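# Tilt the crate and slide the card sheet beneath it

## Task

Push the flat sheet of card along the table until clearly more than half of its area sits under the plastic crate. The sheet is what travels. The crate must stay roughly in its original spot and orientation throughout, and crate and sheet may shift together only very slightly. Raise one side of the crate a little so the sheet can pass under without snagging. Fail conditions: the crate settles onto the sheet before clearly more than half of the sheet is beneath it; the crate leaves the table entirely at any moment; the tilted crate contacts any other object on the table; the robot is still propping the crate up when finished; anything falls off the table. All contents of the crate must still be inside it at the end, and the result must hold by itself without the robot keeping it in place.

## Robot and tools

ROBOT. Two arms, left_arm and right_arm, each with a parallel two-finger gripper and a wrist camera (cam_left_wrist, cam_right_wrist, both 616x616 fisheye). Base poses in the scene frame: left_arm at (0, +0.262, 0) m, right_arm at (+0.045, -0.255, 0) m, both turned only slightly about z.

FRAMES. The scene frame has its origin on the table surface midway between the arms, +z up, +x pointing out across the table, and left_arm on the +y side. The arm names do not indicate image sides. Each gripper has its own axes: the fingers extend along its +z and close along its y. The reported end_effector_position is the point between the finger pads, roughly 1 cm short of the fingertips. Reported positions can be somewhat off, especially at long reach.

THE 14-NUMBER ROW. Every motion command is one row of 14 numbers, each in [-1, 1]: dx, dy, dz, rx, ry, rz, opening for left_arm, then the same seven for right_arm. Both arms always appear, even if one is idle. dx..rz are an offset, not a pose, expressed in that gripper's own axes, measured from the gripper pose shown in the most recent result that reported it (before any such result, or in a second call within the same reply, from where the robot stands when the action begins). Scale: 1.0 equals 0.6 m for dx, dy, dz and 180 degrees for rotation; rx, ry, rz form a single rotation vector. Opening is absolute, not an offset: +1 fully open (0.094 m), -1 closed. All zeros in the first six slots does not mean hold still; it drives the arm back to the reference pose. Arms tend to sag a centimetre or more low; to keep one steady, send the offset back to its desired pose in a reply's first call and zeros afterwards, raising the aim if it still droops.

TOOLS.
- execute_actions: argument actions is a list with at most one item, or empty. Empty list: just reports the current state. {"rows": [[14 numbers], ...], "steps": n}: up to 15 rows, steps 1 to 15 (default 15), each step 1/30 s; each row is one step, the last row repeats if rows run out, and every row is measured from the same reference pose, not from the row before. {"steps": n} alone is a wait of up to 300 steps counted from the previous result. Optional pictures (boolean) toggles camera images. A rejected call moves nothing.
- move: target is one 14-number row (same layout, same offset rules); speed is the top path speed in m/s, 0.002 to 0.5, default 0.25 (turning capped at twice that in rad/s). Grippers travel straight toward their targets, finishing together, over 0.5 to 10 s; longer paths are cut off at 10 s. Paths ignore obstacles and the other arm. Faster contact hits harder; aiming beyond a contact presses harder.
- wait: seconds, 0 to 10; sends nothing new.
- zoom_image: camera (cam_left_wrist or cam_right_wrist) and region [x0, y0, x1, y1] in pixels from the top-left, at most 504x504.
- read_manual: optional section, only "licences"; returns licence text, no motion.
- finished_scene: scene, the integer number of the current scene; ends it irreversibly and reports success.

MOTION LIMITS. Each control step the commanded pose is clamped to within 70 mm and 16 degrees of the measured pose, so a distant target may need several actions; afterwards the arm only continues to its last clamped pose. Position takes priority over orientation when both cannot be met. Joint ranges (rad): waist -2.618 to 3.054, shoulder and elbow 0 to 3.142, wrist pitch and yaw -1.571 to 1.571, wrist roll -2.094 to 2.094. The simulation keeps running while a reply is being written.

RESULTS. The state line gives each gripper's position (m) and quat_wxyz in the scene frame. grip_measured is finger opening on the command scale; to grasp, command about 0.03 below it (less for a lighter hold). Grip force tops out near 50 to 62 N per pad, weaker on parts thinner than about 2 mm. "Hand target" shows where the controller is currently steering. HELD marks steps whose row was partly or wholly not sent; "pose unreachable" means a clearance check altered or blocked an arm's command. A move adds a "move:" line with its ending (done, off_target, moving, held, fault) and limits (paced = pose clipped; held = some steps blocked, after which the arm may jump faster than speed), plus each gripper's distance from target. Joint positions end with the opening in metres; joint torques are noisy and offset. MOTOR HOT warns at 75 °C; at 90 °C that arm pauses, and at 100 °C it goes limp and drops; these show as OVER-TEMPERATURE FAULT. FAULT lines can cut short waits and actions.

AVOID. Collisions or hard pressing between the two arms, drops, slips, slamming, striking or shoving objects hard, and knocking anything off the table. Occasionally an outside nudge briefly moves a loose object.

Each tool is called after "Call:" as name(argument=value, ...), one argument or row to a line, values as JSON.

## Session

Call:
execute_actions(
  actions=[],
)

Scene clock: 0.00 s of 4050.00 s.
left_arm: end_effector_position=(+0.3763, +0.5320, +0.2592) grip_measured=+1.000 end_effector_quat_wxyz=(+0.003, +0.137, +0.800, +0.584) | right_arm: end_effector_position=(+0.1396, -0.0099, +0.1635) grip_measured=+1.000 end_effector_quat_wxyz=(-0.002, +0.251, +0.968, +0.002)
Joint positions: left_arm=[ 0.299  1.701  1.373 -0.316 -1.013  1.168  0.094] | right_arm=[ 1.031  1.54   1.417 -1.444 -0.004  1.703  0.094]
Joint velocities: left_arm=[-0.012 -0.007  0.027  0.022  0.037 -0.037  0.   ] | right_arm=[ 0.002 -0.027 -0.012 -0.022  0.037 -0.051  0.   ]
Joint torques (N m, as the arm reports them, + toward a larger angle): no reading
Hand target (left_arm): +0.375, +0.532, +0.264; +0.005, +0.131, +0.799, +0.586
Hand target (right_arm): +0.141, -0.010, +0.168; +0.004, +0.251, +0.968, +0.007

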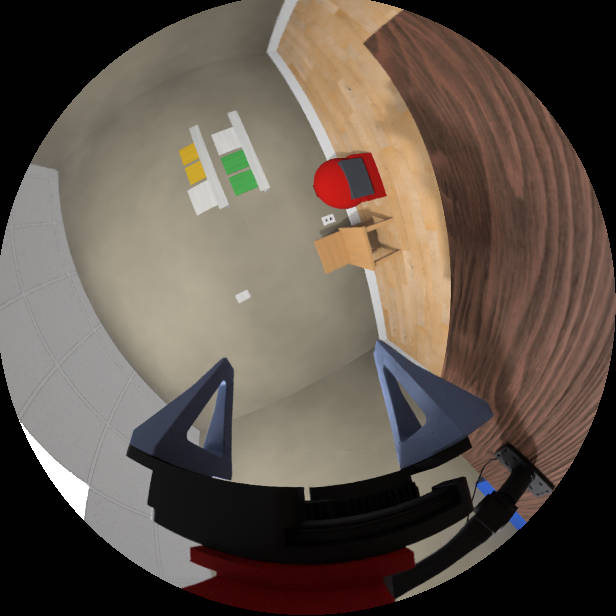

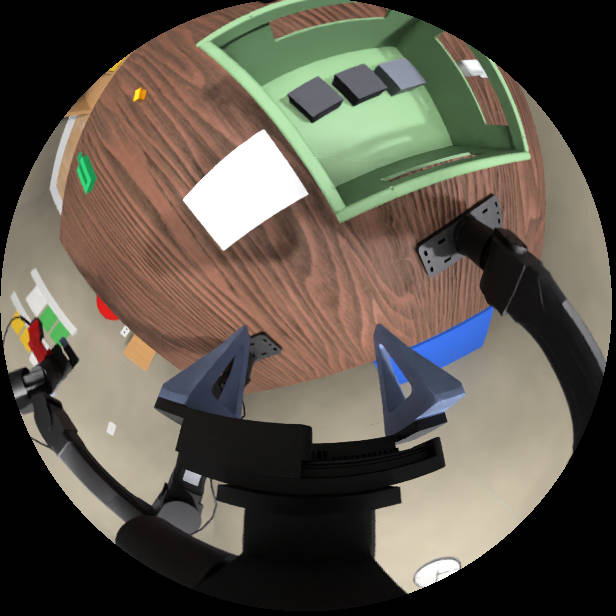

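Call:
move(
  target=[-0.003,-0.428,-0.534,0.422,0.395,-0.47,1,-0.245,0.04,0,0,0,-0.161,1],
  speed=0.3,
)

Scene clock: 25.93 s of 4050.00 s.
left_arm: end_effector_position=(+0.2774, +0.1612, +0.1189) grip_measured=+1.000 end_effector_quat_wxyz=(+0.124, +0.695, -0.697, +0.127) | right_arm: end_effector_position=(+0.2722, -0.0661, +0.1548) grip_measured=+1.000 end_effector_quat_wxyz=(-0.012, -0.001, +1.000, -0.005)
Joint positions: left_arm=[-0.131  1.587  1.241 -1.169  0.352 -1.719  0.094] | right_arm=[ 0.521  1.689  1.537 -1.444 -0.008  0.683  0.094]
Joint velocities: left_arm=[-0.032  0.002  0.002  0.037  0.007  0.051  0.   ] | right_arm=[-0.012 -0.012  0.007  0.007 -0.051  0.022  0.   ]
Joint torques (N m, as the arm reports them, + toward a larger angle): left_arm=[-0.88 -8.17  5.52  0.18  0.28 -0.11] | right_arm=[-0.68 -6.14  8.29  0.14 -0.06 -0.03]
Hand target (left_arm): +0.275, +0.157, +0.121; +0.124, +0.694, -0.696, +0.136
Hand target (right_arm): +0.279, -0.065, +0.160; -0.006, +0.001, +1.000, +0.002
Off the commanded pose (left_arm): 0.008 m, 0 deg.
Off the commanded pose (right_arm): 0.012 m, 1 deg.
After step 90, 18.30 s passed at rest.
move: off_target (right_arm); limits=paced
camera_calibration (this result's frames):
cam_left_wrist: T_world_to_cam=[[0.990401, -0.0928741, 0.102373, -0.275654], [-0.137395, -0.580484, 0.802596, 0.0733362], [-0.0151143, -0.808958, -0.587672, 0.308169], [0, 0, 0, 1]] pos_world=[0.287741, 0.266265, 0.150463]
cam_right_wrist: T_world_to_cam=[[-0.0291784, -0.99907, -0.0317437, -0.0455969], [-0.764969, 0.00187736, 0.644064, 0.135954], [-0.643405, 0.0430757, -0.764313, 0.424573], [0, 0, 0, 1]] pos_world=[0.375843, -0.0640985, 0.235496]

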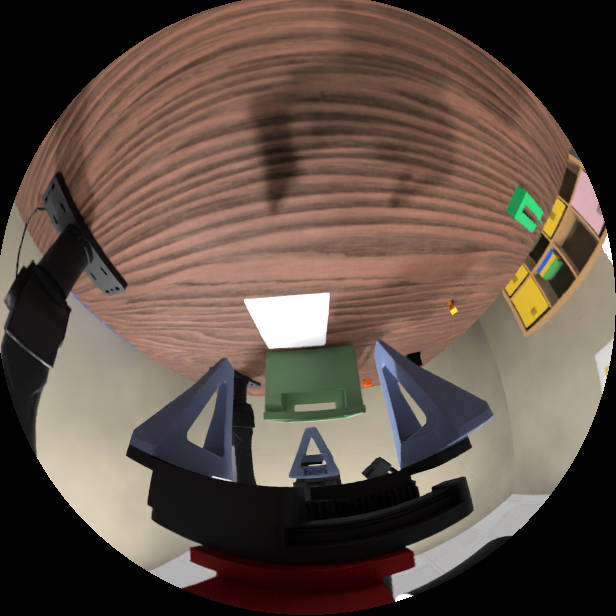

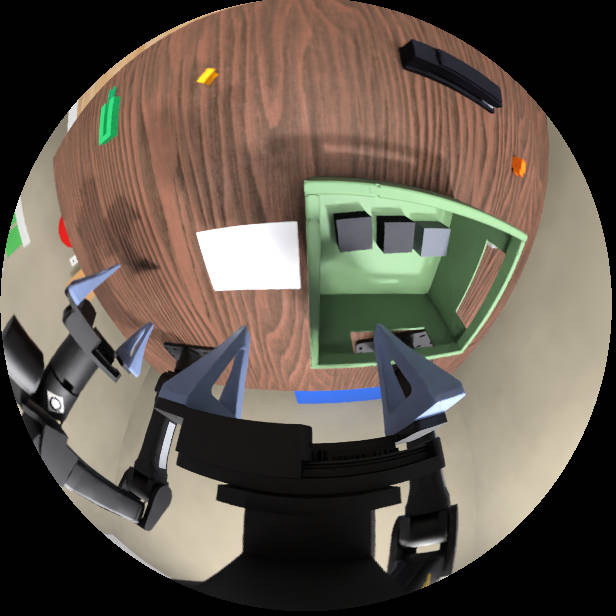

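Call:
move(
  target=[0,0,0,0,0,0,1,-0.01,0,0.07,0,0,0,1],
)

Call:
move(
  target=[0,0,0,0,0,0,0.4,0,0,0,0,0,0,0.5],
)

Scene clock: 31.93 s of 4050.00 s.
left_arm: end_effector_position=(+0.2779, +0.1611, +0.1189) grip_measured=+1.000 end_effector_quat_wxyz=(+0.123, +0.695, -0.697, +0.128) | right_arm: end_effector_position=(+0.2731, -0.0654, +0.1181) grip_measured=+1.000 end_effector_quat_wxyz=(-0.011, -0.003, +1.000, -0.004)
Joint positions: left_arm=[-0.131  1.587  1.241 -1.166  0.352 -1.721  0.094] | right_arm=[ 0.521  1.689  1.391 -1.296 -0.008  0.679  0.094]
Joint velocities: left_arm=[ 0.012  0.002 -0.002 -0.022 -0.022 -0.051  0.   ] | right_arm=[-0.012 -0.007  0.007  0.022  0.037 -0.066  0.   ]
Joint torques (N m, as the arm reports them, + toward a larger angle): left_arm=[-0.02 -6.65  6.91  0.06  0.19  0.01] | right_arm=[-0.64 -6.05  5.16  0.32 -0.04 -0.04]
Hand target (left_arm): +0.277, +0.161, +0.119; +0.124, +0.695, -0.697, +0.127
Hand target (right_arm): +0.277, -0.066, +0.113; -0.012, -0.001, +1.000, -0.005
Off the commanded pose (left_arm): 0.001 m, 0 deg.
Off the commanded pose (right_arm): 0.007 m, 0 deg.
After step 90, 2.03 s passed at rest.
move: done
camera_calibration (this result's frames):
cam_left_wrist: T_world_to_cam=[[0.9904, -0.0910698, 0.103988, -0.276679], [-0.137642, -0.580463, 0.802569, 0.0734093], [-0.0127284, -0.809178, -0.587426, 0.307476], [0, 0, 0, 1]] pos_world=[0.288041, 0.266217, 0.150475]
cam_right_wrist: T_world_to_cam=[[-0.0249307, -0.999133, -0.0333352, -0.0469816], [-0.766086, -0.00232863, 0.642734, 0.160483], [-0.642255, 0.0415614, -0.765364, 0.396752], [0, 0, 0, 1]] pos_world=[0.376589, -0.0630568, 0.198946]

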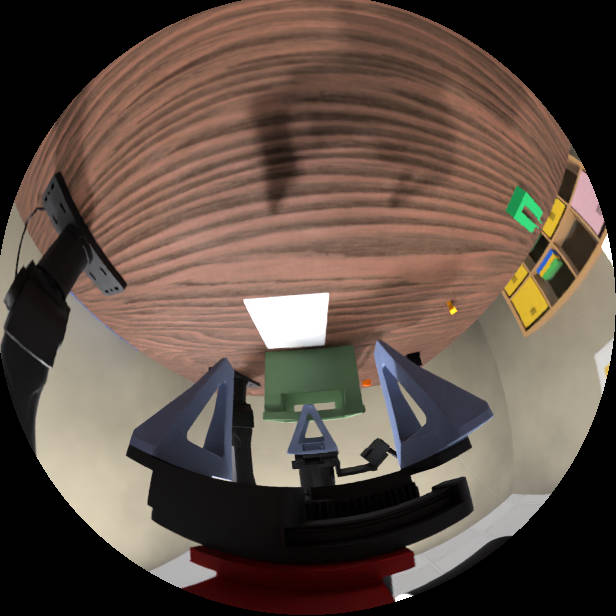

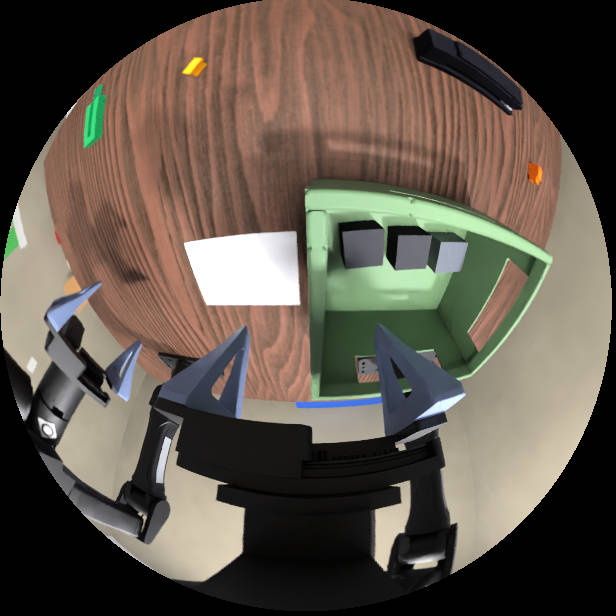

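Scene clock: 32.43 s of 4050.00 s.
left_arm: end_effector_position=(+0.2779, +0.1611, +0.1189) grip_measured=+0.402 end_effector_quat_wxyz=(+0.123, +0.695, -0.697, +0.128) | right_arm: end_effector_position=(+0.2731, -0.0654, +0.1181) grip_measured=+0.501 end_effector_quat_wxyz=(-0.011, -0.003, +1.000, -0.004)
Joint positions: left_arm=[-0.131  1.587  1.241 -1.166  0.352 -1.721  0.066] | right_arm=[ 0.521  1.689  1.391 -1.296 -0.008  0.679  0.071]
Joint velocities: left_arm=[ 0.002 -0.002 -0.007 -0.007 -0.022  0.007  0.   ] | right_arm=[ 0.007  0.007 -0.007 -0.095  0.007  0.051 -0.   ]
Joint torques (N m, as the arm reports them, + toward a larger angle): left_arm=[-0.01 -6.65  6.9   0.08  0.19 -0.01] | right_arm=[ 0.02 -6.97  5.82  0.19 -0.06  0.01]
Hand target (left_arm): +0.278, +0.161, +0.119; +0.123, +0.695, -0.697, +0.128
Hand target (right_arm): +0.273, -0.065, +0.118; -0.011, -0.003, +1.000, -0.004
Off the commanded pose (left_arm): 0.000 m, 0 deg.
Off the commanded pose (right_arm): 0.000 m, 0 deg.
move: done
camera_calibration (this result's frames):
cam_left_wrist: T_world_to_cam=[[0.9904, -0.0910698, 0.103988, -0.276679], [-0.137642, -0.580463, 0.802569, 0.0734093], [-0.0127284, -0.809178, -0.587426, 0.307476], [0, 0, 0, 1]] pos_world=[0.288041, 0.266217, 0.150475]
cam_right_wrist: T_world_to_cam=[[-0.0249307, -0.999133, -0.0333352, -0.0469816], [-0.766086, -0.00232863, 0.642734, 0.160483], [-0.642255, 0.0415614, -0.765364, 0.396752], [0, 0, 0, 1]] pos_world=[0.376589, -0.0630568, 0.198946]

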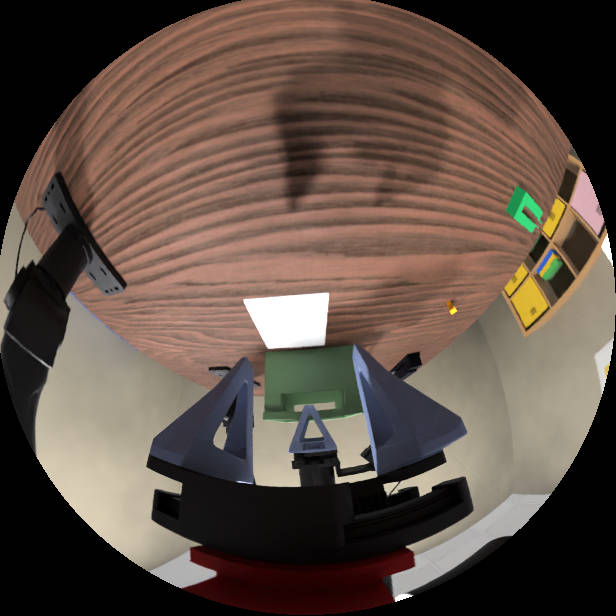

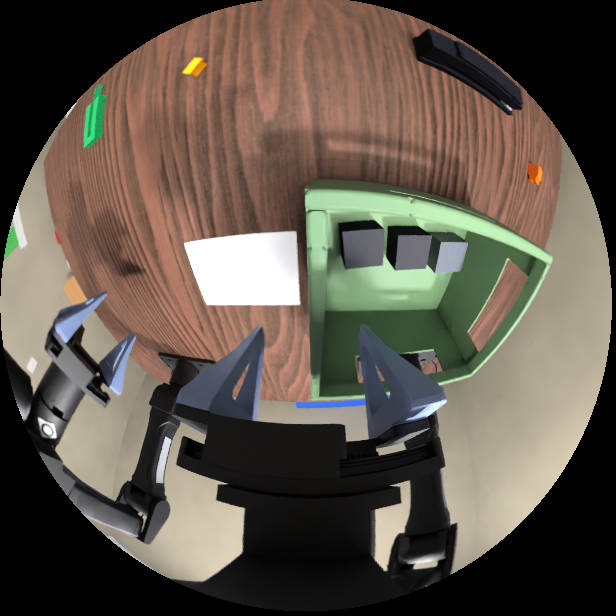

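Call:
move(
  target=[-0.033,0,0.16,0,0,0,0.4,0,0,0.02,0,0,0,0.5],
)

Call:
move(
  target=[0,0,0,0,0,0,0.4,0,0,0,0,0,0,-1],
)

Scene clock: 35.63 s of 4050.00 s.
left_arm: end_effector_position=(+0.2794, +0.1499, +0.0251) grip_measured=+0.402 end_effector_quat_wxyz=(+0.123, +0.694, -0.697, +0.130) | right_arm: end_effector_position=(+0.2718, -0.0664, +0.1092) grip_measured=+0.501 end_effector_quat_wxyz=(-0.013, -0.003, +1.000, -0.005)
Joint positions: left_arm=[-0.168  1.7    0.971 -0.766  0.352 -1.759  0.066] | right_arm=[ 0.521  1.689  1.356 -1.265 -0.008  0.679  0.071]
Joint velocities: left_arm=[ 0.007  0.012 -0.007  0.081  0.007 -0.037  0.001] | right_arm=[-0.012  0.007 -0.002  0.007 -0.051  0.022 -0.   ]
Joint torques (N m, as the arm reports them, + toward a larger angle): left_arm=[-0.92 -6.87  5.43  0.19  0.18 -0.11] | right_arm=[ 0.14 -6.68  5.06  0.38 -0.03  0.01]
Hand target (left_arm): +0.278, +0.148, +0.022; +0.124, +0.695, -0.696, +0.128
Hand target (right_arm): +0.273, -0.065, +0.106; -0.011, -0.003, +1.000, -0.004
Off the commanded pose (left_arm): 0.005 m, 0 deg.
Off the commanded pose (right_arm): 0.003 m, 0 deg.
move: done
camera_calibration (this result's frames):
cam_left_wrist: T_world_to_cam=[[0.989946, -0.0920264, 0.107415, -0.269277], [-0.140944, -0.577921, 0.80383, 0.142923], [-0.0118964, -0.810887, -0.585081, 0.243314], [0, 0, 0, 1]] pos_world=[0.289608, 0.255118, 0.0563974]
cam_right_wrist: T_world_to_cam=[[-0.0250345, -0.999218, -0.0305997, -0.0486688], [-0.763994, -0.000617901, 0.645223, 0.164459], [-0.644738, 0.0395309, -0.763381, 0.389461], [0, 0, 0, 1]] pos_world=[0.375527, -0.0639249, 0.189705]

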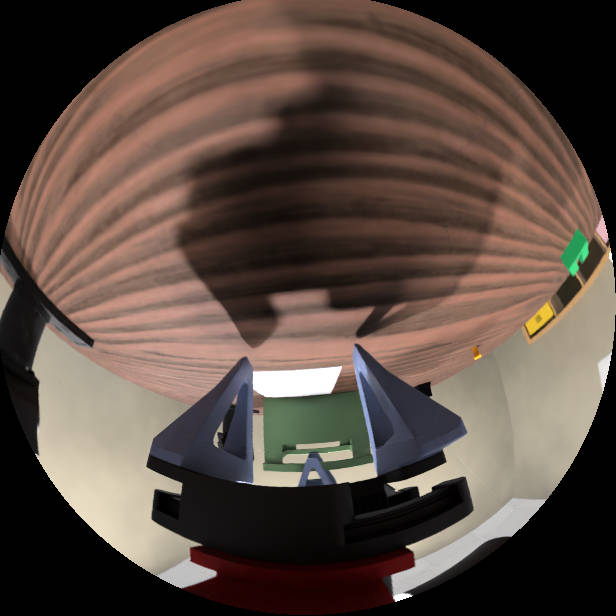

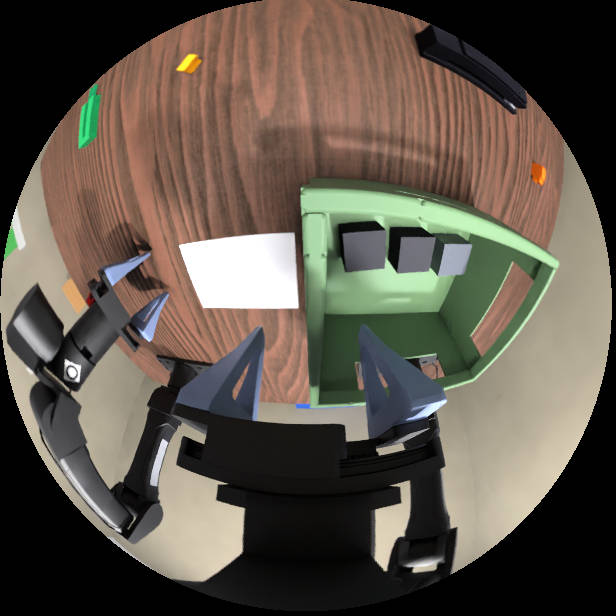

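Scene clock: 36.13 s of 4050.00 s.
left_arm: end_effector_position=(+0.2794, +0.1499, +0.0251) grip_measured=+0.402 end_effector_quat_wxyz=(+0.123, +0.694, -0.697, +0.130) | right_arm: end_effector_position=(+0.2715, -0.0676, +0.1091) grip_measured=-0.856 end_effector_quat_wxyz=(-0.013, -0.001, +1.000, -0.008)
Joint positions: left_arm=[-0.168  1.7    0.971 -0.766  0.352 -1.759  0.066] | right_arm=[ 0.521  1.689  1.356 -1.268 -0.004  0.683  0.007]
Joint velocities: left_arm=[ 0.007 -0.002 -0.007 -0.051 -0.051 -0.007 -0.001] | right_arm=[-0.002 -0.017 -0.002  0.007  0.051  0.066 -0.001]
Joint torques (N m, as the arm reports them, + toward a larger angle): left_arm=[-0.02 -7.13  6.23  0.11  0.19 -0.01] | right_arm=[ 0.1  -6.89  5.85  0.24 -0.07 -0.03]
Hand target (left_arm): +0.279, +0.150, +0.025; +0.123, +0.694, -0.697, +0.130
Hand target (right_arm): +0.272, -0.066, +0.109; -0.013, -0.003, +1.000, -0.005
Off the commanded pose (left_arm): 0.000 m, 0 deg.
Off the commanded pose (right_arm): 0.001 m, 0 deg.
move: done
camera_calibration (this result's frames):
cam_left_wrist: T_world_to_cam=[[0.989946, -0.0920264, 0.107415, -0.269277], [-0.140944, -0.577921, 0.80383, 0.142923], [-0.0118964, -0.810887, -0.585081, 0.243314], [0, 0, 0, 1]] pos_world=[0.289608, 0.255118, 0.0563974]
cam_right_wrist: T_world_to_cam=[[-0.0287338, -0.999278, -0.0248377, -0.04949], [-0.763824, 0.00592169, 0.645397, 0.164678], [-0.644784, 0.0375164, -0.763443, 0.389163], [0, 0, 0, 1]] pos_world=[0.375289, -0.0650294, 0.189592]

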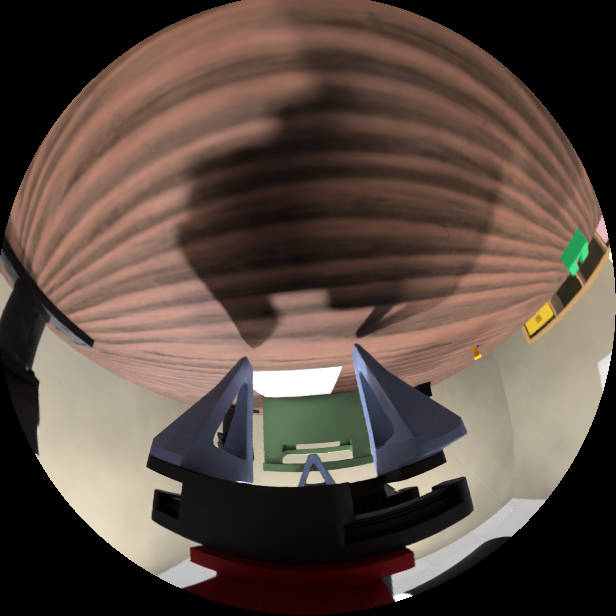

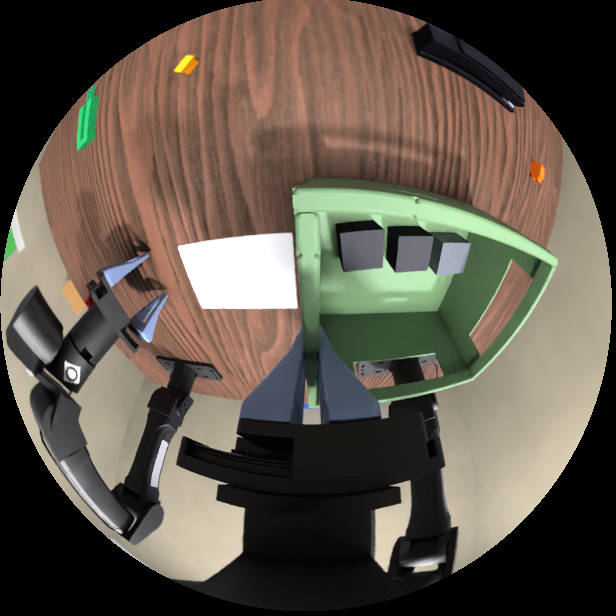

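Call:
move(
  target=[-0.009,0,0.024,0,0,0,0.4,0,-0.016,-0.045,-0.024,0,0,-1],
  speed=0.03,
)

Scene clock: 40.13 s of 4050.00 s.
left_arm: end_effector_position=(+0.2849, +0.1488, +0.0187) grip_measured=+0.402 end_effector_quat_wxyz=(+0.117, +0.693, -0.698, +0.139) | right_arm: end_effector_position=(+0.2715, -0.0716, +0.1164) grip_measured=-0.856 end_effector_quat_wxyz=(-0.024, -0.003, +1.000, +0.018)
Joint positions: left_arm=[-0.168  1.715  0.957 -0.715  0.353 -1.759  0.066] | right_arm=[ 0.478  1.663  1.356 -1.28  -0.058  0.635  0.007]
Joint velocities: left_arm=[ 0.012 -0.002  0.002 -0.007  0.007 -0.022  0.001] | right_arm=[-0.002  0.007 -0.027  0.007 -0.037 -0.037  0.   ]
Joint torques (N m, as the arm reports them, + toward a larger angle): left_arm=[ 0.06 -6.12  4.55  0.25  0.19  0.  ] | right_arm=[ -1.29 -10.07   8.11  -0.26  -0.1   -0.08]
Hand target (left_arm): +0.279, +0.150, +0.010; +0.123, +0.694, -0.697, +0.130
Hand target (right_arm): +0.272, -0.077, +0.135; -0.012, -0.000, +0.999, +0.030
Off the commanded pose (left_arm): 0.011 m, 1 deg.
Off the commanded pose (right_arm): 0.021 m, 2 deg.
move: off_target (left_arm, right_arm)
camera_calibration (this result's frames):
cam_left_wrist: T_world_to_cam=[[0.987379, -0.091538, 0.129238, -0.273827], [-0.158371, -0.574152, 0.803286, 0.152561], [0.000671226, -0.813615, -0.581403, 0.235523], [0, 0, 0, 1]] pos_world=[0.294375, 0.254153, 0.0497721]
cam_right_wrist: T_world_to_cam=[[-0.026177, -0.996726, -0.0764981, -0.0477549], [-0.749306, -0.0310903, 0.661494, 0.151499], [-0.661707, 0.0746364, -0.746039, 0.400012], [0, 0, 0, 1]] pos_world=[0.37696, -0.0727438, 0.194555]

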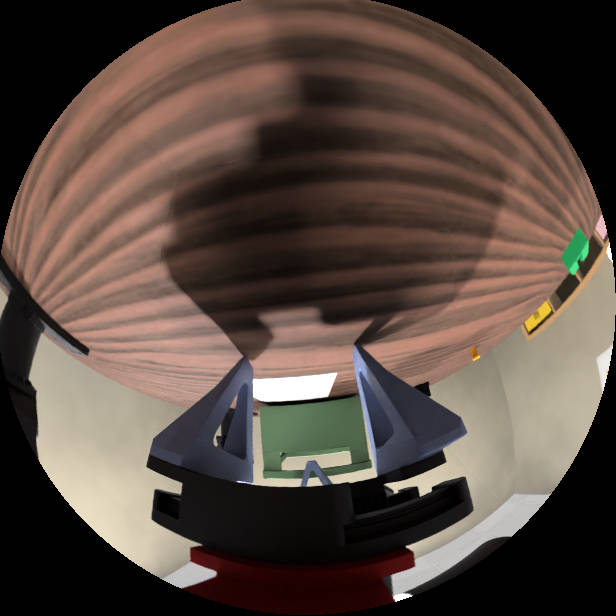

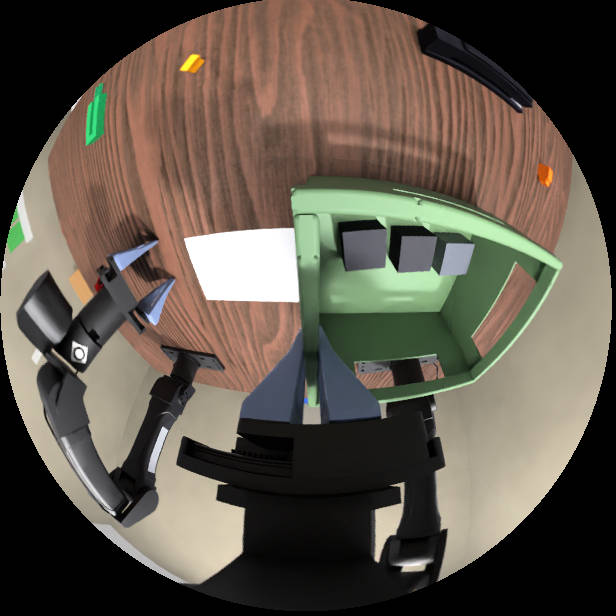

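Call:
move(
  target=[-0.009,0.008,0.025,0,0,0,0.4,0,-0.012,-0.055,-0.012,0,0,-1],
  speed=0.03,
)

Scene clock: 43.17 s of 4050.00 s.
left_arm: end_effector_position=(+0.2891, +0.1479, +0.0184) grip_measured=+0.402 end_effector_quat_wxyz=(+0.112, +0.691, -0.699, +0.147) | right_arm: end_effector_position=(+0.2724, -0.0773, +0.1255) grip_measured=-0.856 end_effector_quat_wxyz=(-0.035, -0.008, +0.999, +0.024)
Joint positions: left_arm=[-0.168  1.715  0.953 -0.691  0.354 -1.759  0.066] | right_arm=[ 0.447  1.663  1.391 -1.329 -0.079  0.595  0.007]
Joint velocities: left_arm=[ 0.007  0.002 -0.007  0.022  0.095 -0.037  0.   ] | right_arm=[-0.002  0.012 -0.002 -0.022 -0.022 -0.007  0.   ]
Joint torques (N m, as the arm reports them, + toward a larger angle): left_arm=[-0.28 -6.08  2.32  0.58  0.18 -0.03] | right_arm=[-0.98 -9.64  9.79 -0.41 -0.14 -0.05]
Hand target (left_arm): +0.280, +0.149, +0.004; +0.118, +0.693, -0.698, +0.138
Hand target (right_arm): +0.273, -0.081, +0.148; -0.023, -0.003, +0.999, +0.037
Off the commanded pose (left_arm): 0.018 m, 1 deg.
Off the commanded pose (right_arm): 0.024 m, 2 deg.
move: off_target (left_arm, right_arm)
camera_calibration (this result's frames):
cam_left_wrist: T_world_to_cam=[[0.984565, -0.0910051, 0.149496, -0.277692], [-0.174586, -0.570602, 0.802455, 0.157178], [0.0122752, -0.816169, -0.577683, 0.231543], [0, 0, 0, 1]] pos_world=[0.298005, 0.253393, 0.049144]
cam_right_wrist: T_world_to_cam=[[-0.0198407, -0.995964, -0.087533, -0.0529736], [-0.73427, -0.0449052, 0.677371, 0.138815], [-0.678568, 0.0777123, -0.730415, 0.410797], [0, 0, 0, 1]] pos_world=[0.37963, -0.0784503, 0.201386]

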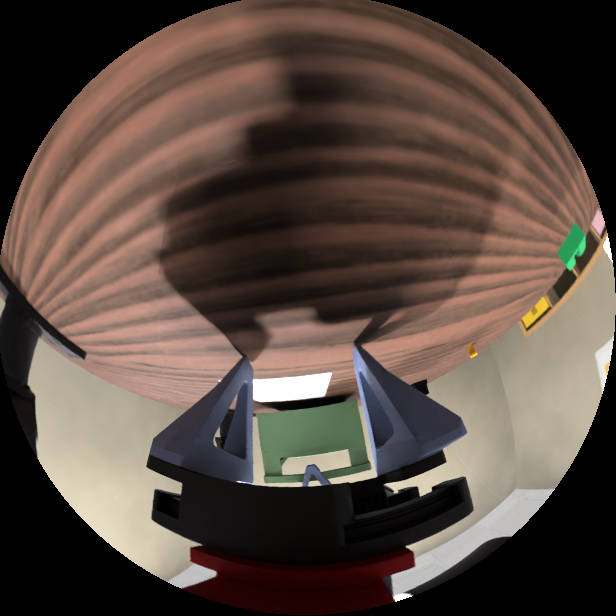

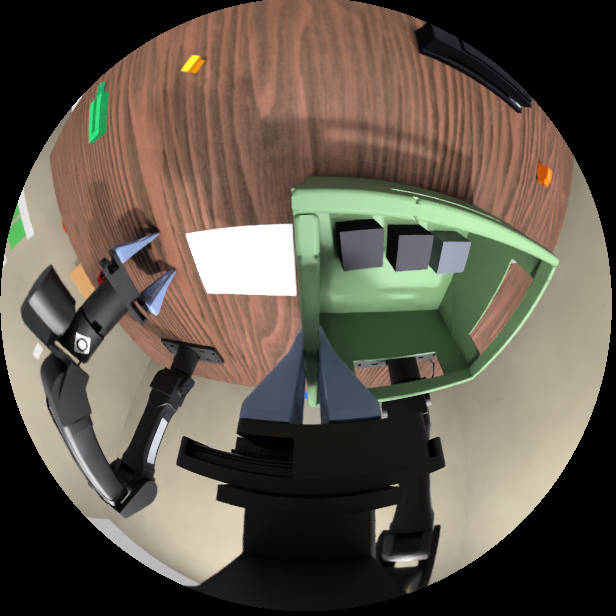

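Call:
move(
  target=[0,0.04,0.006,0,0,0,0.4,0,0,-0.035,0,0,0,-1],
  speed=0.05,
)

Call:
move(
  target=[0.113,0,0.055,0,0,0,0.4,0,0,-0.03,0,0,0,-1],
  speed=0.04,
)

Scene clock: 47.73 s of 4050.00 s.
left_arm: end_effector_position=(+0.2754, +0.1466, +0.0192) grip_measured=+0.402 end_effector_quat_wxyz=(+0.108, +0.689, -0.699, +0.157) | right_arm: end_effector_position=(+0.2733, -0.0783, +0.1276) grip_measured=-0.855 end_effector_quat_wxyz=(-0.040, -0.009, +0.999, +0.016)
Joint positions: left_arm=[-0.179  1.649  0.877 -0.656  0.357 -1.772  0.066] | right_arm=[ 0.447  1.68   1.417 -1.356 -0.071  0.591  0.007]
Joint velocities: left_arm=[ 0.002  0.007 -0.007 -0.051 -0.037 -0.051 -0.   ] | right_arm=[-0.002 -0.002 -0.012 -0.037  0.051  0.022 -0.001]
Joint torques (N m, as the arm reports them, + toward a larger angle): left_arm=[-0.99 -7.26  3.81  0.26  0.15 -0.08] | right_arm=[-0.34 -8.17 10.12 -0.52 -0.15  0.  ]
Hand target (left_arm): +0.265, +0.146, +0.014; +0.112, +0.691, -0.699, +0.147
Hand target (right_arm): +0.274, -0.079, +0.146; -0.034, -0.007, +0.999, +0.024
Off the commanded pose (left_arm): 0.011 m, 1 deg.
Off the commanded pose (right_arm): 0.019 m, 1 deg.
After step 90, 0.80 s passed at rest.
move: off_target (left_arm, right_arm)
camera_calibration (this result's frames):
cam_left_wrist: T_world_to_cam=[[0.981506, -0.08873, 0.169624, -0.264348], [-0.189873, -0.564022, 0.803634, 0.156597], [0.0243651, -0.820979, -0.570438, 0.228339], [0, 0, 0, 1]] pos_world=[0.283629, 0.25233, 0.0492465]
cam_right_wrist: T_world_to_cam=[[-0.0165364, -0.997312, -0.0713778, -0.0568849], [-0.727396, -0.0369804, 0.68522, 0.135778], [-0.686018, 0.063251, -0.72483, 0.413147], [0, 0, 0, 1]] pos_world=[0.381251, -0.0778428, 0.202363]

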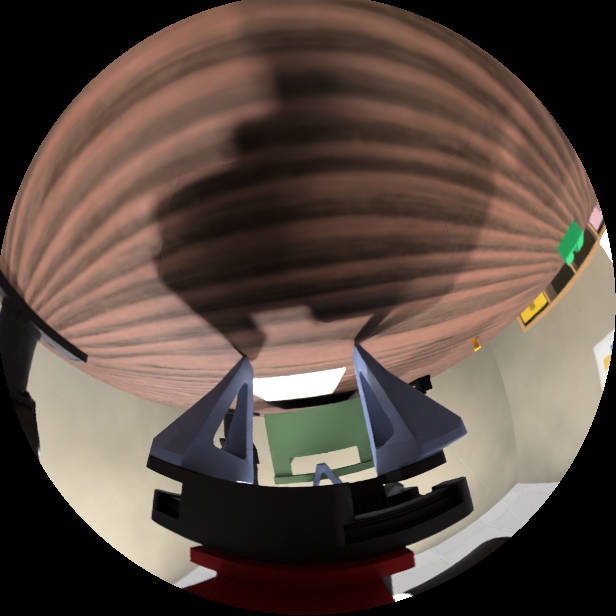

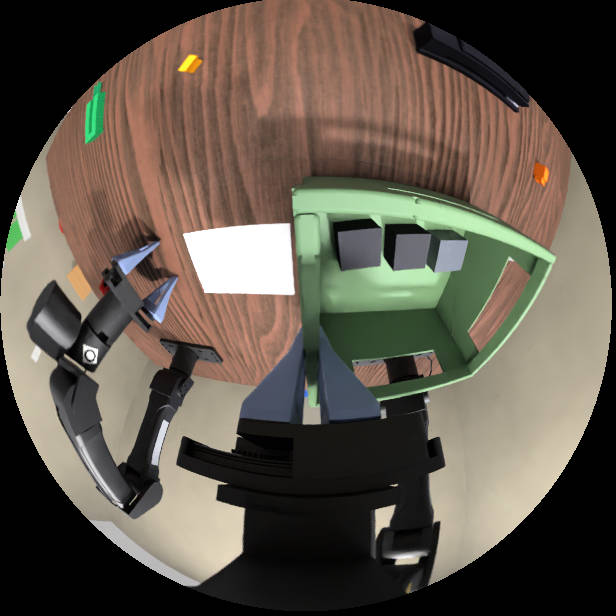

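Scene clock: 49.90 s of 4050.00 s.
left_arm: end_effector_position=(+0.2693, +0.0721, +0.0197) grip_measured=+0.402 end_effector_quat_wxyz=(+0.125, +0.686, -0.698, +0.162) | right_arm: end_effector_position=(+0.2736, -0.0784, +0.1280) grip_measured=-0.855 end_effector_quat_wxyz=(-0.044, -0.011, +0.999, +0.012)
Joint positions: left_arm=[-0.42   1.7    0.924 -0.57   0.349 -2.024  0.066] | right_arm=[ 0.447  1.691  1.43  -1.369 -0.07   0.588  0.007]
Joint velocities: left_arm=[ 0.017  0.017 -0.007  0.022 -0.007 -0.081 -0.   ] | right_arm=[ 0.002 -0.002 -0.012  0.007 -0.037  0.007  0.   ]
Joint torques (N m, as the arm reports them, + toward a larger angle): left_arm=[-1.12 -5.11  7.4   0.58 -0.09 -0.1 ] | right_arm=[-0.22 -7.66 10.32 -0.5  -0.09 -0.01]
Hand target (left_arm): +0.276, +0.071, +0.013; +0.112, +0.689, -0.699, +0.157
Hand target (right_arm): +0.275, -0.079, +0.145; -0.039, -0.009, +0.999, +0.016
Off the commanded pose (left_arm): 0.009 m, 2 deg.
Off the commanded pose (right_arm): 0.018 m, 1 deg.
move: off_target (right_arm)
camera_calibration (this result's frames):
cam_left_wrist: T_world_to_cam=[[0.983623, -0.0916442, 0.155203, -0.265054], [-0.18007, -0.537028, 0.824121, 0.108049], [0.00782227, -0.838572, -0.544735, 0.172871], [0, 0, 0, 1]] pos_world=[0.278818, 0.1787, 0.0462608]
cam_right_wrist: T_world_to_cam=[[-0.0135708, -0.997846, -0.0641867, -0.0587455], [-0.721919, -0.0346376, 0.69111, 0.133593], [-0.691844, 0.0557165, -0.719894, 0.414072], [0, 0, 0, 1]] pos_world=[0.382119, -0.0770623, 0.20199]

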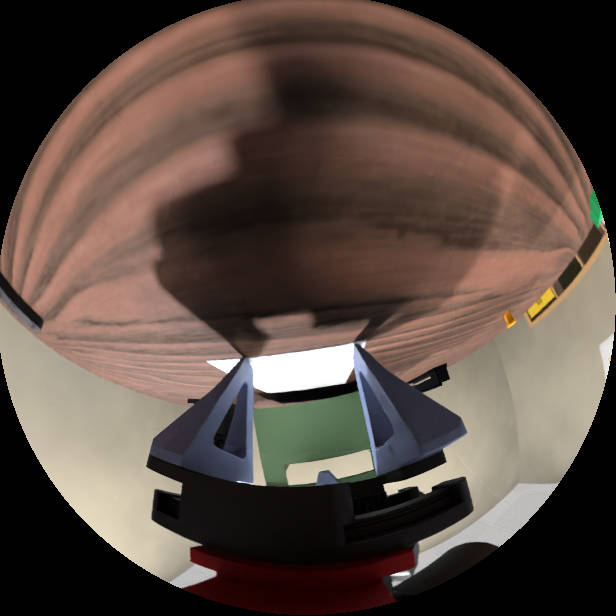

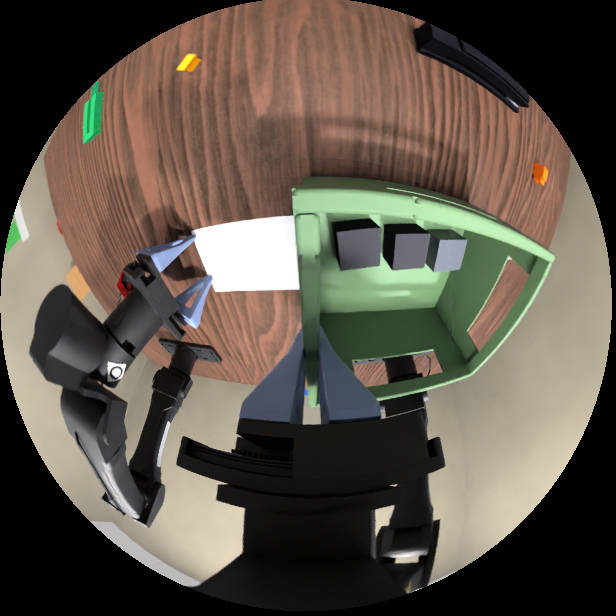

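Call:
move(
  target=[0.075,0,0.04,0,0,0,0.4,0,0,-0.03,0,0,0,-1],
  speed=0.04,
)

Scene clock: 54.00 s of 4050.00 s.
left_arm: end_effector_position=(+0.2669, +0.0265, +0.0204) grip_measured=+0.402 end_effector_quat_wxyz=(+0.143, +0.659, -0.721, +0.162) | right_arm: end_effector_position=(+0.2742, -0.0783, +0.1282) grip_measured=-0.855 end_effector_quat_wxyz=(-0.048, -0.012, +0.999, +0.009)
Joint positions: left_arm=[-0.535  1.78   1.014 -0.561  0.366 -2.072  0.066] | right_arm=[ 0.447  1.703  1.444 -1.381 -0.069  0.585  0.007]
Joint velocities: left_arm=[-0.017  0.002  0.002  0.007 -0.022  0.007 -0.001] | right_arm=[ 0.012 -0.017  0.002  0.007 -0.007  0.066 -0.   ]
Joint torques (N m, as the arm reports them, + toward a larger angle): left_arm=[-1.05 -5.94  7.65  0.54  0.13 -0.08] | right_arm=[-0.24 -7.8  10.44 -0.52 -0.1   0.01]
Hand target (left_arm): +0.269, +0.022, +0.015; -0.142, -0.658, +0.722, -0.159
Hand target (right_arm): +0.275, -0.079, +0.145; -0.043, -0.011, +0.999, +0.013
Off the commanded pose (left_arm): 0.007 m, 5 deg.
Off the commanded pose (right_arm): 0.018 m, 1 deg.
joint sent to its limit (left arm) — the command would take joint 6 (wrist roll) past its lower limit, so that joint was sent only as far as its limit.
move: off_target (left_arm, right_arm)
camera_calibration (this result's frames):
cam_left_wrist: T_world_to_cam=[[0.97573, -0.160911, 0.14852, -0.262963], [-0.210446, -0.501616, 0.839103, 0.0893858], [-0.0605214, -0.849994, -0.523305, 0.153071], [0, 0, 0, 1]] pos_world=[0.284656, 0.132633, 0.0441542]
cam_right_wrist: T_world_to_cam=[[-0.0113325, -0.998294, -0.0572782, -0.0601097], [-0.71625, -0.031867, 0.697116, 0.13181], [-0.697752, 0.0489256, -0.714667, 0.414977], [0, 0, 0, 1]] pos_world=[0.383279, -0.0761098, 0.20124]

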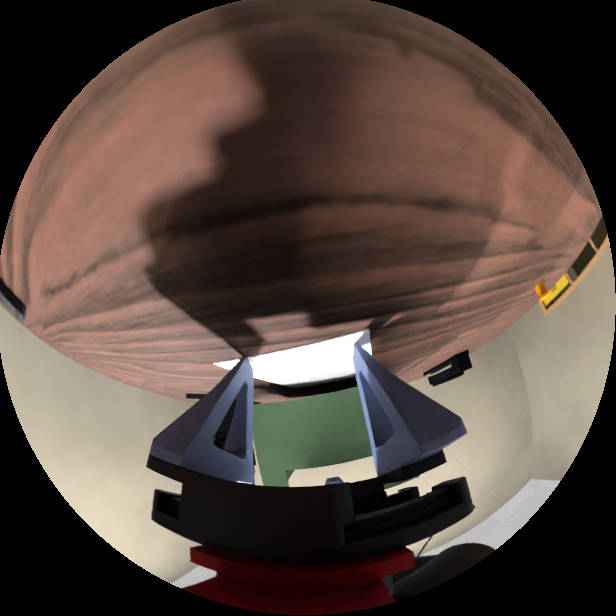

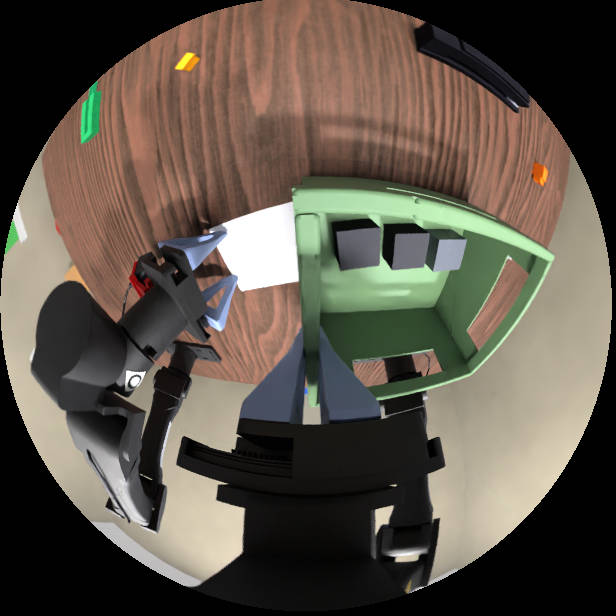

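Call:
move(
  target=[-0.035,0,-0.02,0,0,0,0.4,0,0,-0.03,0,0,0,-1],
  speed=0.05,
)

Call:
move(
  target=[0,-0.045,0.004,0,0,0,-1,0,0,-0.03,0,0,0,-1],
  speed=0.05,
)

Scene clock: 58.97 s of 4050.00 s.
left_arm: end_effector_position=(+0.2773, +0.0442, +0.0222) grip_measured=+0.402 end_effector_quat_wxyz=(+0.138, +0.659, -0.719, +0.172) | right_arm: end_effector_position=(+0.2749, -0.0778, +0.1280) grip_measured=-0.855 end_effector_quat_wxyz=(-0.052, -0.012, +0.999, +0.006)
Joint positions: left_arm=[-0.472  1.765  1.001 -0.562  0.375 -2.014  0.066] | right_arm=[ 0.447  1.716  1.458 -1.392 -0.068  0.584  0.007]
Joint velocities: left_arm=[-0.022 -0.002  0.012 -0.051 -0.051  0.037 -0.   ] | right_arm=[-0.027 -0.007 -0.012 -0.11   0.022  0.022  0.   ]
Joint torques (N m, as the arm reports them, + toward a larger angle): left_arm=[ 0.62 -9.29  5.    0.17  0.25  0.11] | right_arm=[-0.2  -7.93 10.35 -0.63 -0.08 -0.01]
Hand target (left_arm): +0.269, +0.050, +0.023; +0.143, +0.659, -0.721, +0.163
Hand target (right_arm): +0.276, -0.079, +0.145; -0.047, -0.012, +0.999, +0.009
Off the commanded pose (left_arm): 0.011 m, 1 deg.
Off the commanded pose (right_arm): 0.018 m, 1 deg.
After step 90, 1.17 s passed at rest.
move: off_target (left_arm, right_arm)
camera_calibration (this result's frames):
cam_left_wrist: T_world_to_cam=[[0.973716, -0.151714, 0.169882, -0.270861], [-0.223747, -0.497656, 0.838019, 0.102476], [-0.0425963, -0.854003, -0.518521, 0.164776], [0, 0, 0, 1]] pos_world=[0.293689, 0.150624, 0.0455776]
cam_right_wrist: T_world_to_cam=[[-0.0102485, -0.998651, -0.0509054, -0.0608232], [-0.710247, -0.0285651, 0.703373, 0.130292], [-0.703878, 0.0433639, -0.708996, 0.415853], [0, 0, 0, 1]] pos_world=[0.384626, -0.0750523, 0.200097]

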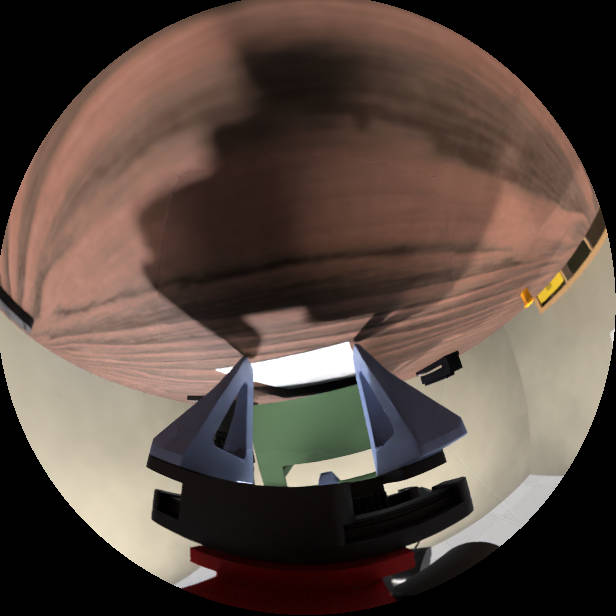

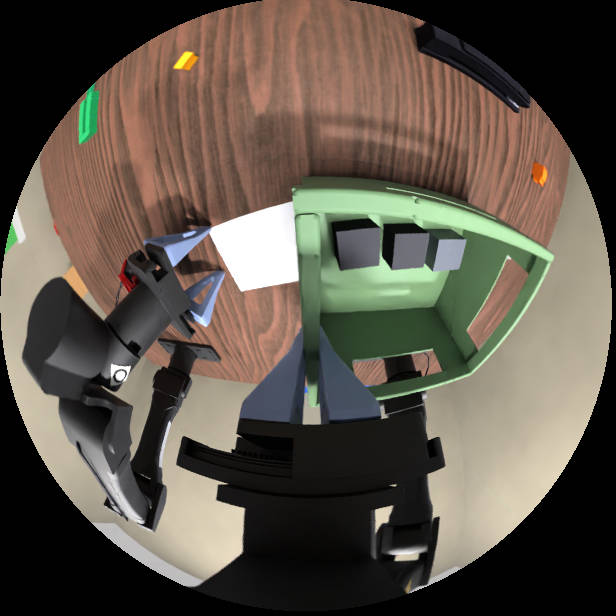

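Scene clock: 59.80 s of 4050.00 s.
left_arm: end_effector_position=(+0.3031, +0.0399, +0.0212) grip_measured=-0.983 end_effector_quat_wxyz=(+0.133, +0.659, -0.718, +0.180) | right_arm: end_effector_position=(+0.2765, -0.0767, +0.1269) grip_measured=-0.855 end_effector_quat_wxyz=(-0.058, -0.012, +0.998, +0.002)
Joint positions: left_arm=[-0.449  1.841  1.089 -0.564  0.377 -1.995  0.001] | right_arm=[ 0.447  1.737  1.476 -1.403 -0.069  0.583  0.007]
Joint velocities: left_arm=[ 0.007 -0.002 -0.002  0.037 -0.037 -0.007 -0.001] | right_arm=[-0.002  0.022  0.022  0.022 -0.007 -0.022  0.001]
Joint torques (N m, as the arm reports them, + toward a larger angle): left_arm=[ 0.77 -7.66  8.47  0.15  0.24  0.1 ] | right_arm=[-0.3  -8.79 10.03 -0.63 -0.06 -0.02]
Hand target (left_arm): +0.304, +0.042, +0.022; +0.137, +0.660, -0.719, +0.173
Hand target (right_arm): +0.277, -0.078, +0.145; -0.051, -0.012, +0.999, +0.006
Off the commanded pose (left_arm): 0.002 m, 1 deg.
Off the commanded pose (right_arm): 0.019 m, 1 deg.
move: off_target (right_arm)
camera_calibration (this result's frames):
cam_left_wrist: T_world_to_cam=[[0.971475, -0.145603, 0.187182, -0.296363], [-0.235314, -0.494021, 0.837001, 0.110334], [-0.0293982, -0.857171, -0.514191, 0.157725], [0, 0, 0, 1]] pos_world=[0.318509, 0.146554, 0.0442248]
cam_right_wrist: T_world_to_cam=[[-0.0104289, -0.999, -0.0434866, -0.0606021], [-0.702351, -0.0236369, 0.711438, 0.129392], [-0.711754, 0.0379624, -0.701402, 0.416917], [0, 0, 0, 1]] pos_world=[0.386989, -0.0733102, 0.197737]

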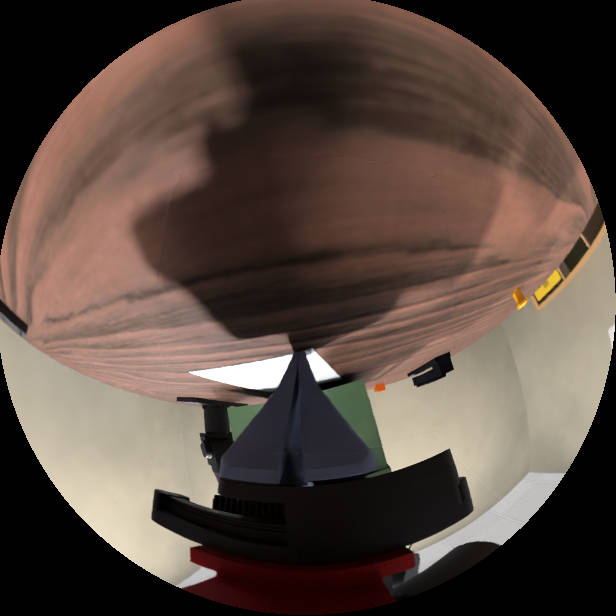

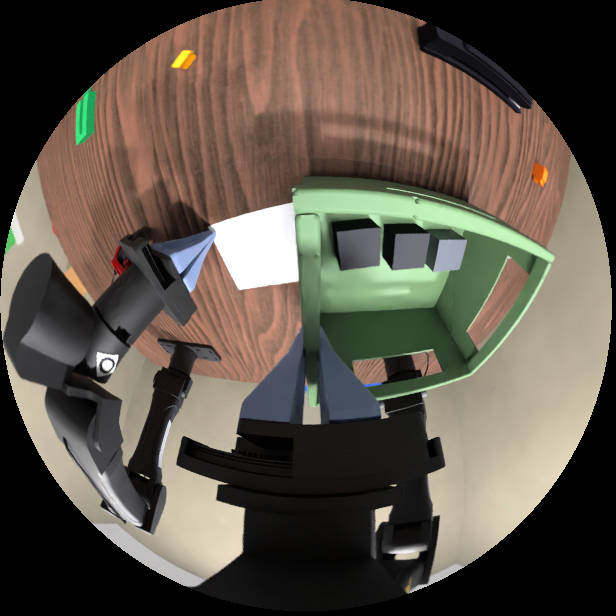

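Call:
move(
  target=[0.07,0.013,0.034,0,0,0,-1,0,0,-0.03,0,0.01,0,-1],
  speed=0.04,
)

Scene clock: 63.17 s of 4050.00 s.
left_arm: end_effector_position=(+0.2904, -0.0009, +0.0218) grip_measured=-0.983 end_effector_quat_wxyz=(-0.143, -0.643, +0.731, -0.180) | right_arm: end_effector_position=(+0.2796, -0.0744, +0.1256) grip_measured=-0.855 end_effector_quat_wxyz=(-0.074, -0.013, +0.997, -0.003)
Joint positions: left_arm=[-0.562  1.875  1.131 -0.543  0.371 -2.07   0.001] | right_arm=[ 0.443  1.783  1.522 -1.437 -0.077  0.576  0.007]
Joint velocities: left_arm=[ 0.012 -0.007 -0.017  0.051 -0.007 -0.081  0.   ] | right_arm=[ 0.002  0.012  0.022  0.037  0.051 -0.022 -0.001]
Joint torques (N m, as the arm reports them, + toward a larger angle): left_arm=[-0.96 -7.5   8.25  0.5   0.14 -0.11] | right_arm=[-0.65 -8.93  9.95 -0.78 -0.15 -0.03]
Hand target (left_arm): +0.293, -0.006, +0.020; -0.142, -0.644, +0.731, -0.178
Hand target (right_arm): +0.278, -0.077, +0.144; -0.073, -0.013, +0.997, +0.003
Off the commanded pose (left_arm): 0.006 m, 3 deg.
Off the commanded pose (right_arm): 0.019 m, 1 deg.
joint sent to its limit (left arm) — the command would take joint 6 (wrist roll) past its lower limit, so that joint was sent only as far as its limit.
move: off_target (left_arm, right_arm)
camera_calibration (this result's frames):
cam_left_wrist: T_world_to_cam=[[0.965081, -0.185883, 0.184572, -0.288198], [-0.252531, -0.472923, 0.84414, 0.09156], [-0.0696229, -0.861273, -0.50335, 0.134198], [0, 0, 0, 1]] pos_world=[0.310599, 0.105311, 0.0434521]
cam_right_wrist: T_world_to_cam=[[-0.00951867, -0.999452, -0.031719, -0.0601224], [-0.679332, -0.0168131, 0.733638, 0.123827], [-0.733769, 0.028531, -0.6788, 0.420772], [0, 0, 0, 1]] pos_world=[0.392297, -0.0700126, 0.192869]

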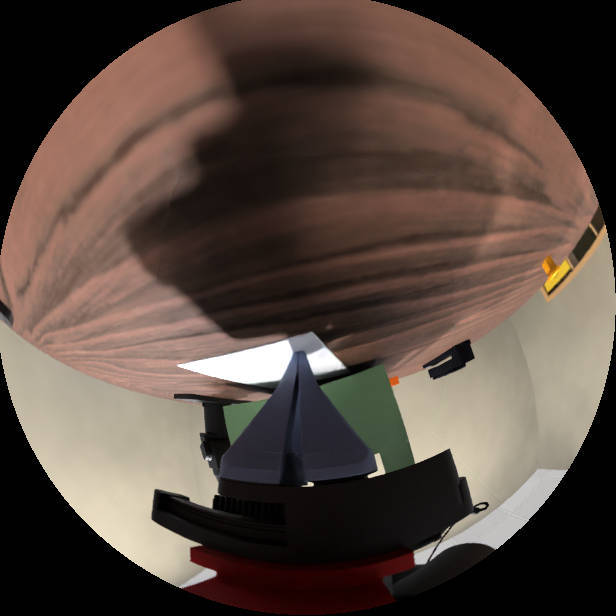

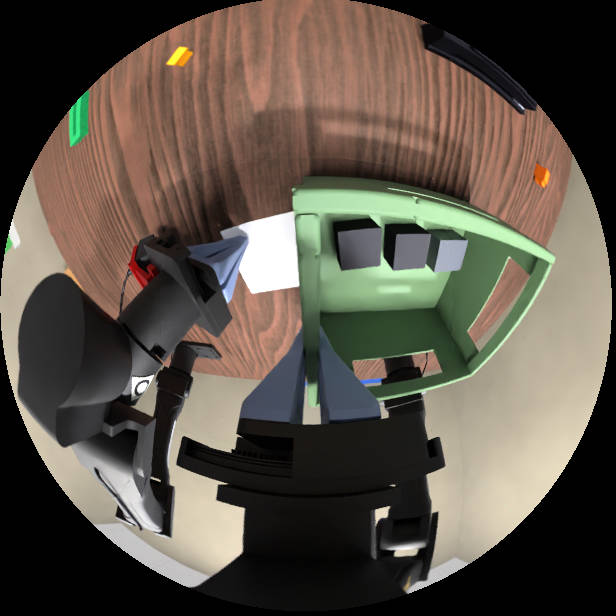

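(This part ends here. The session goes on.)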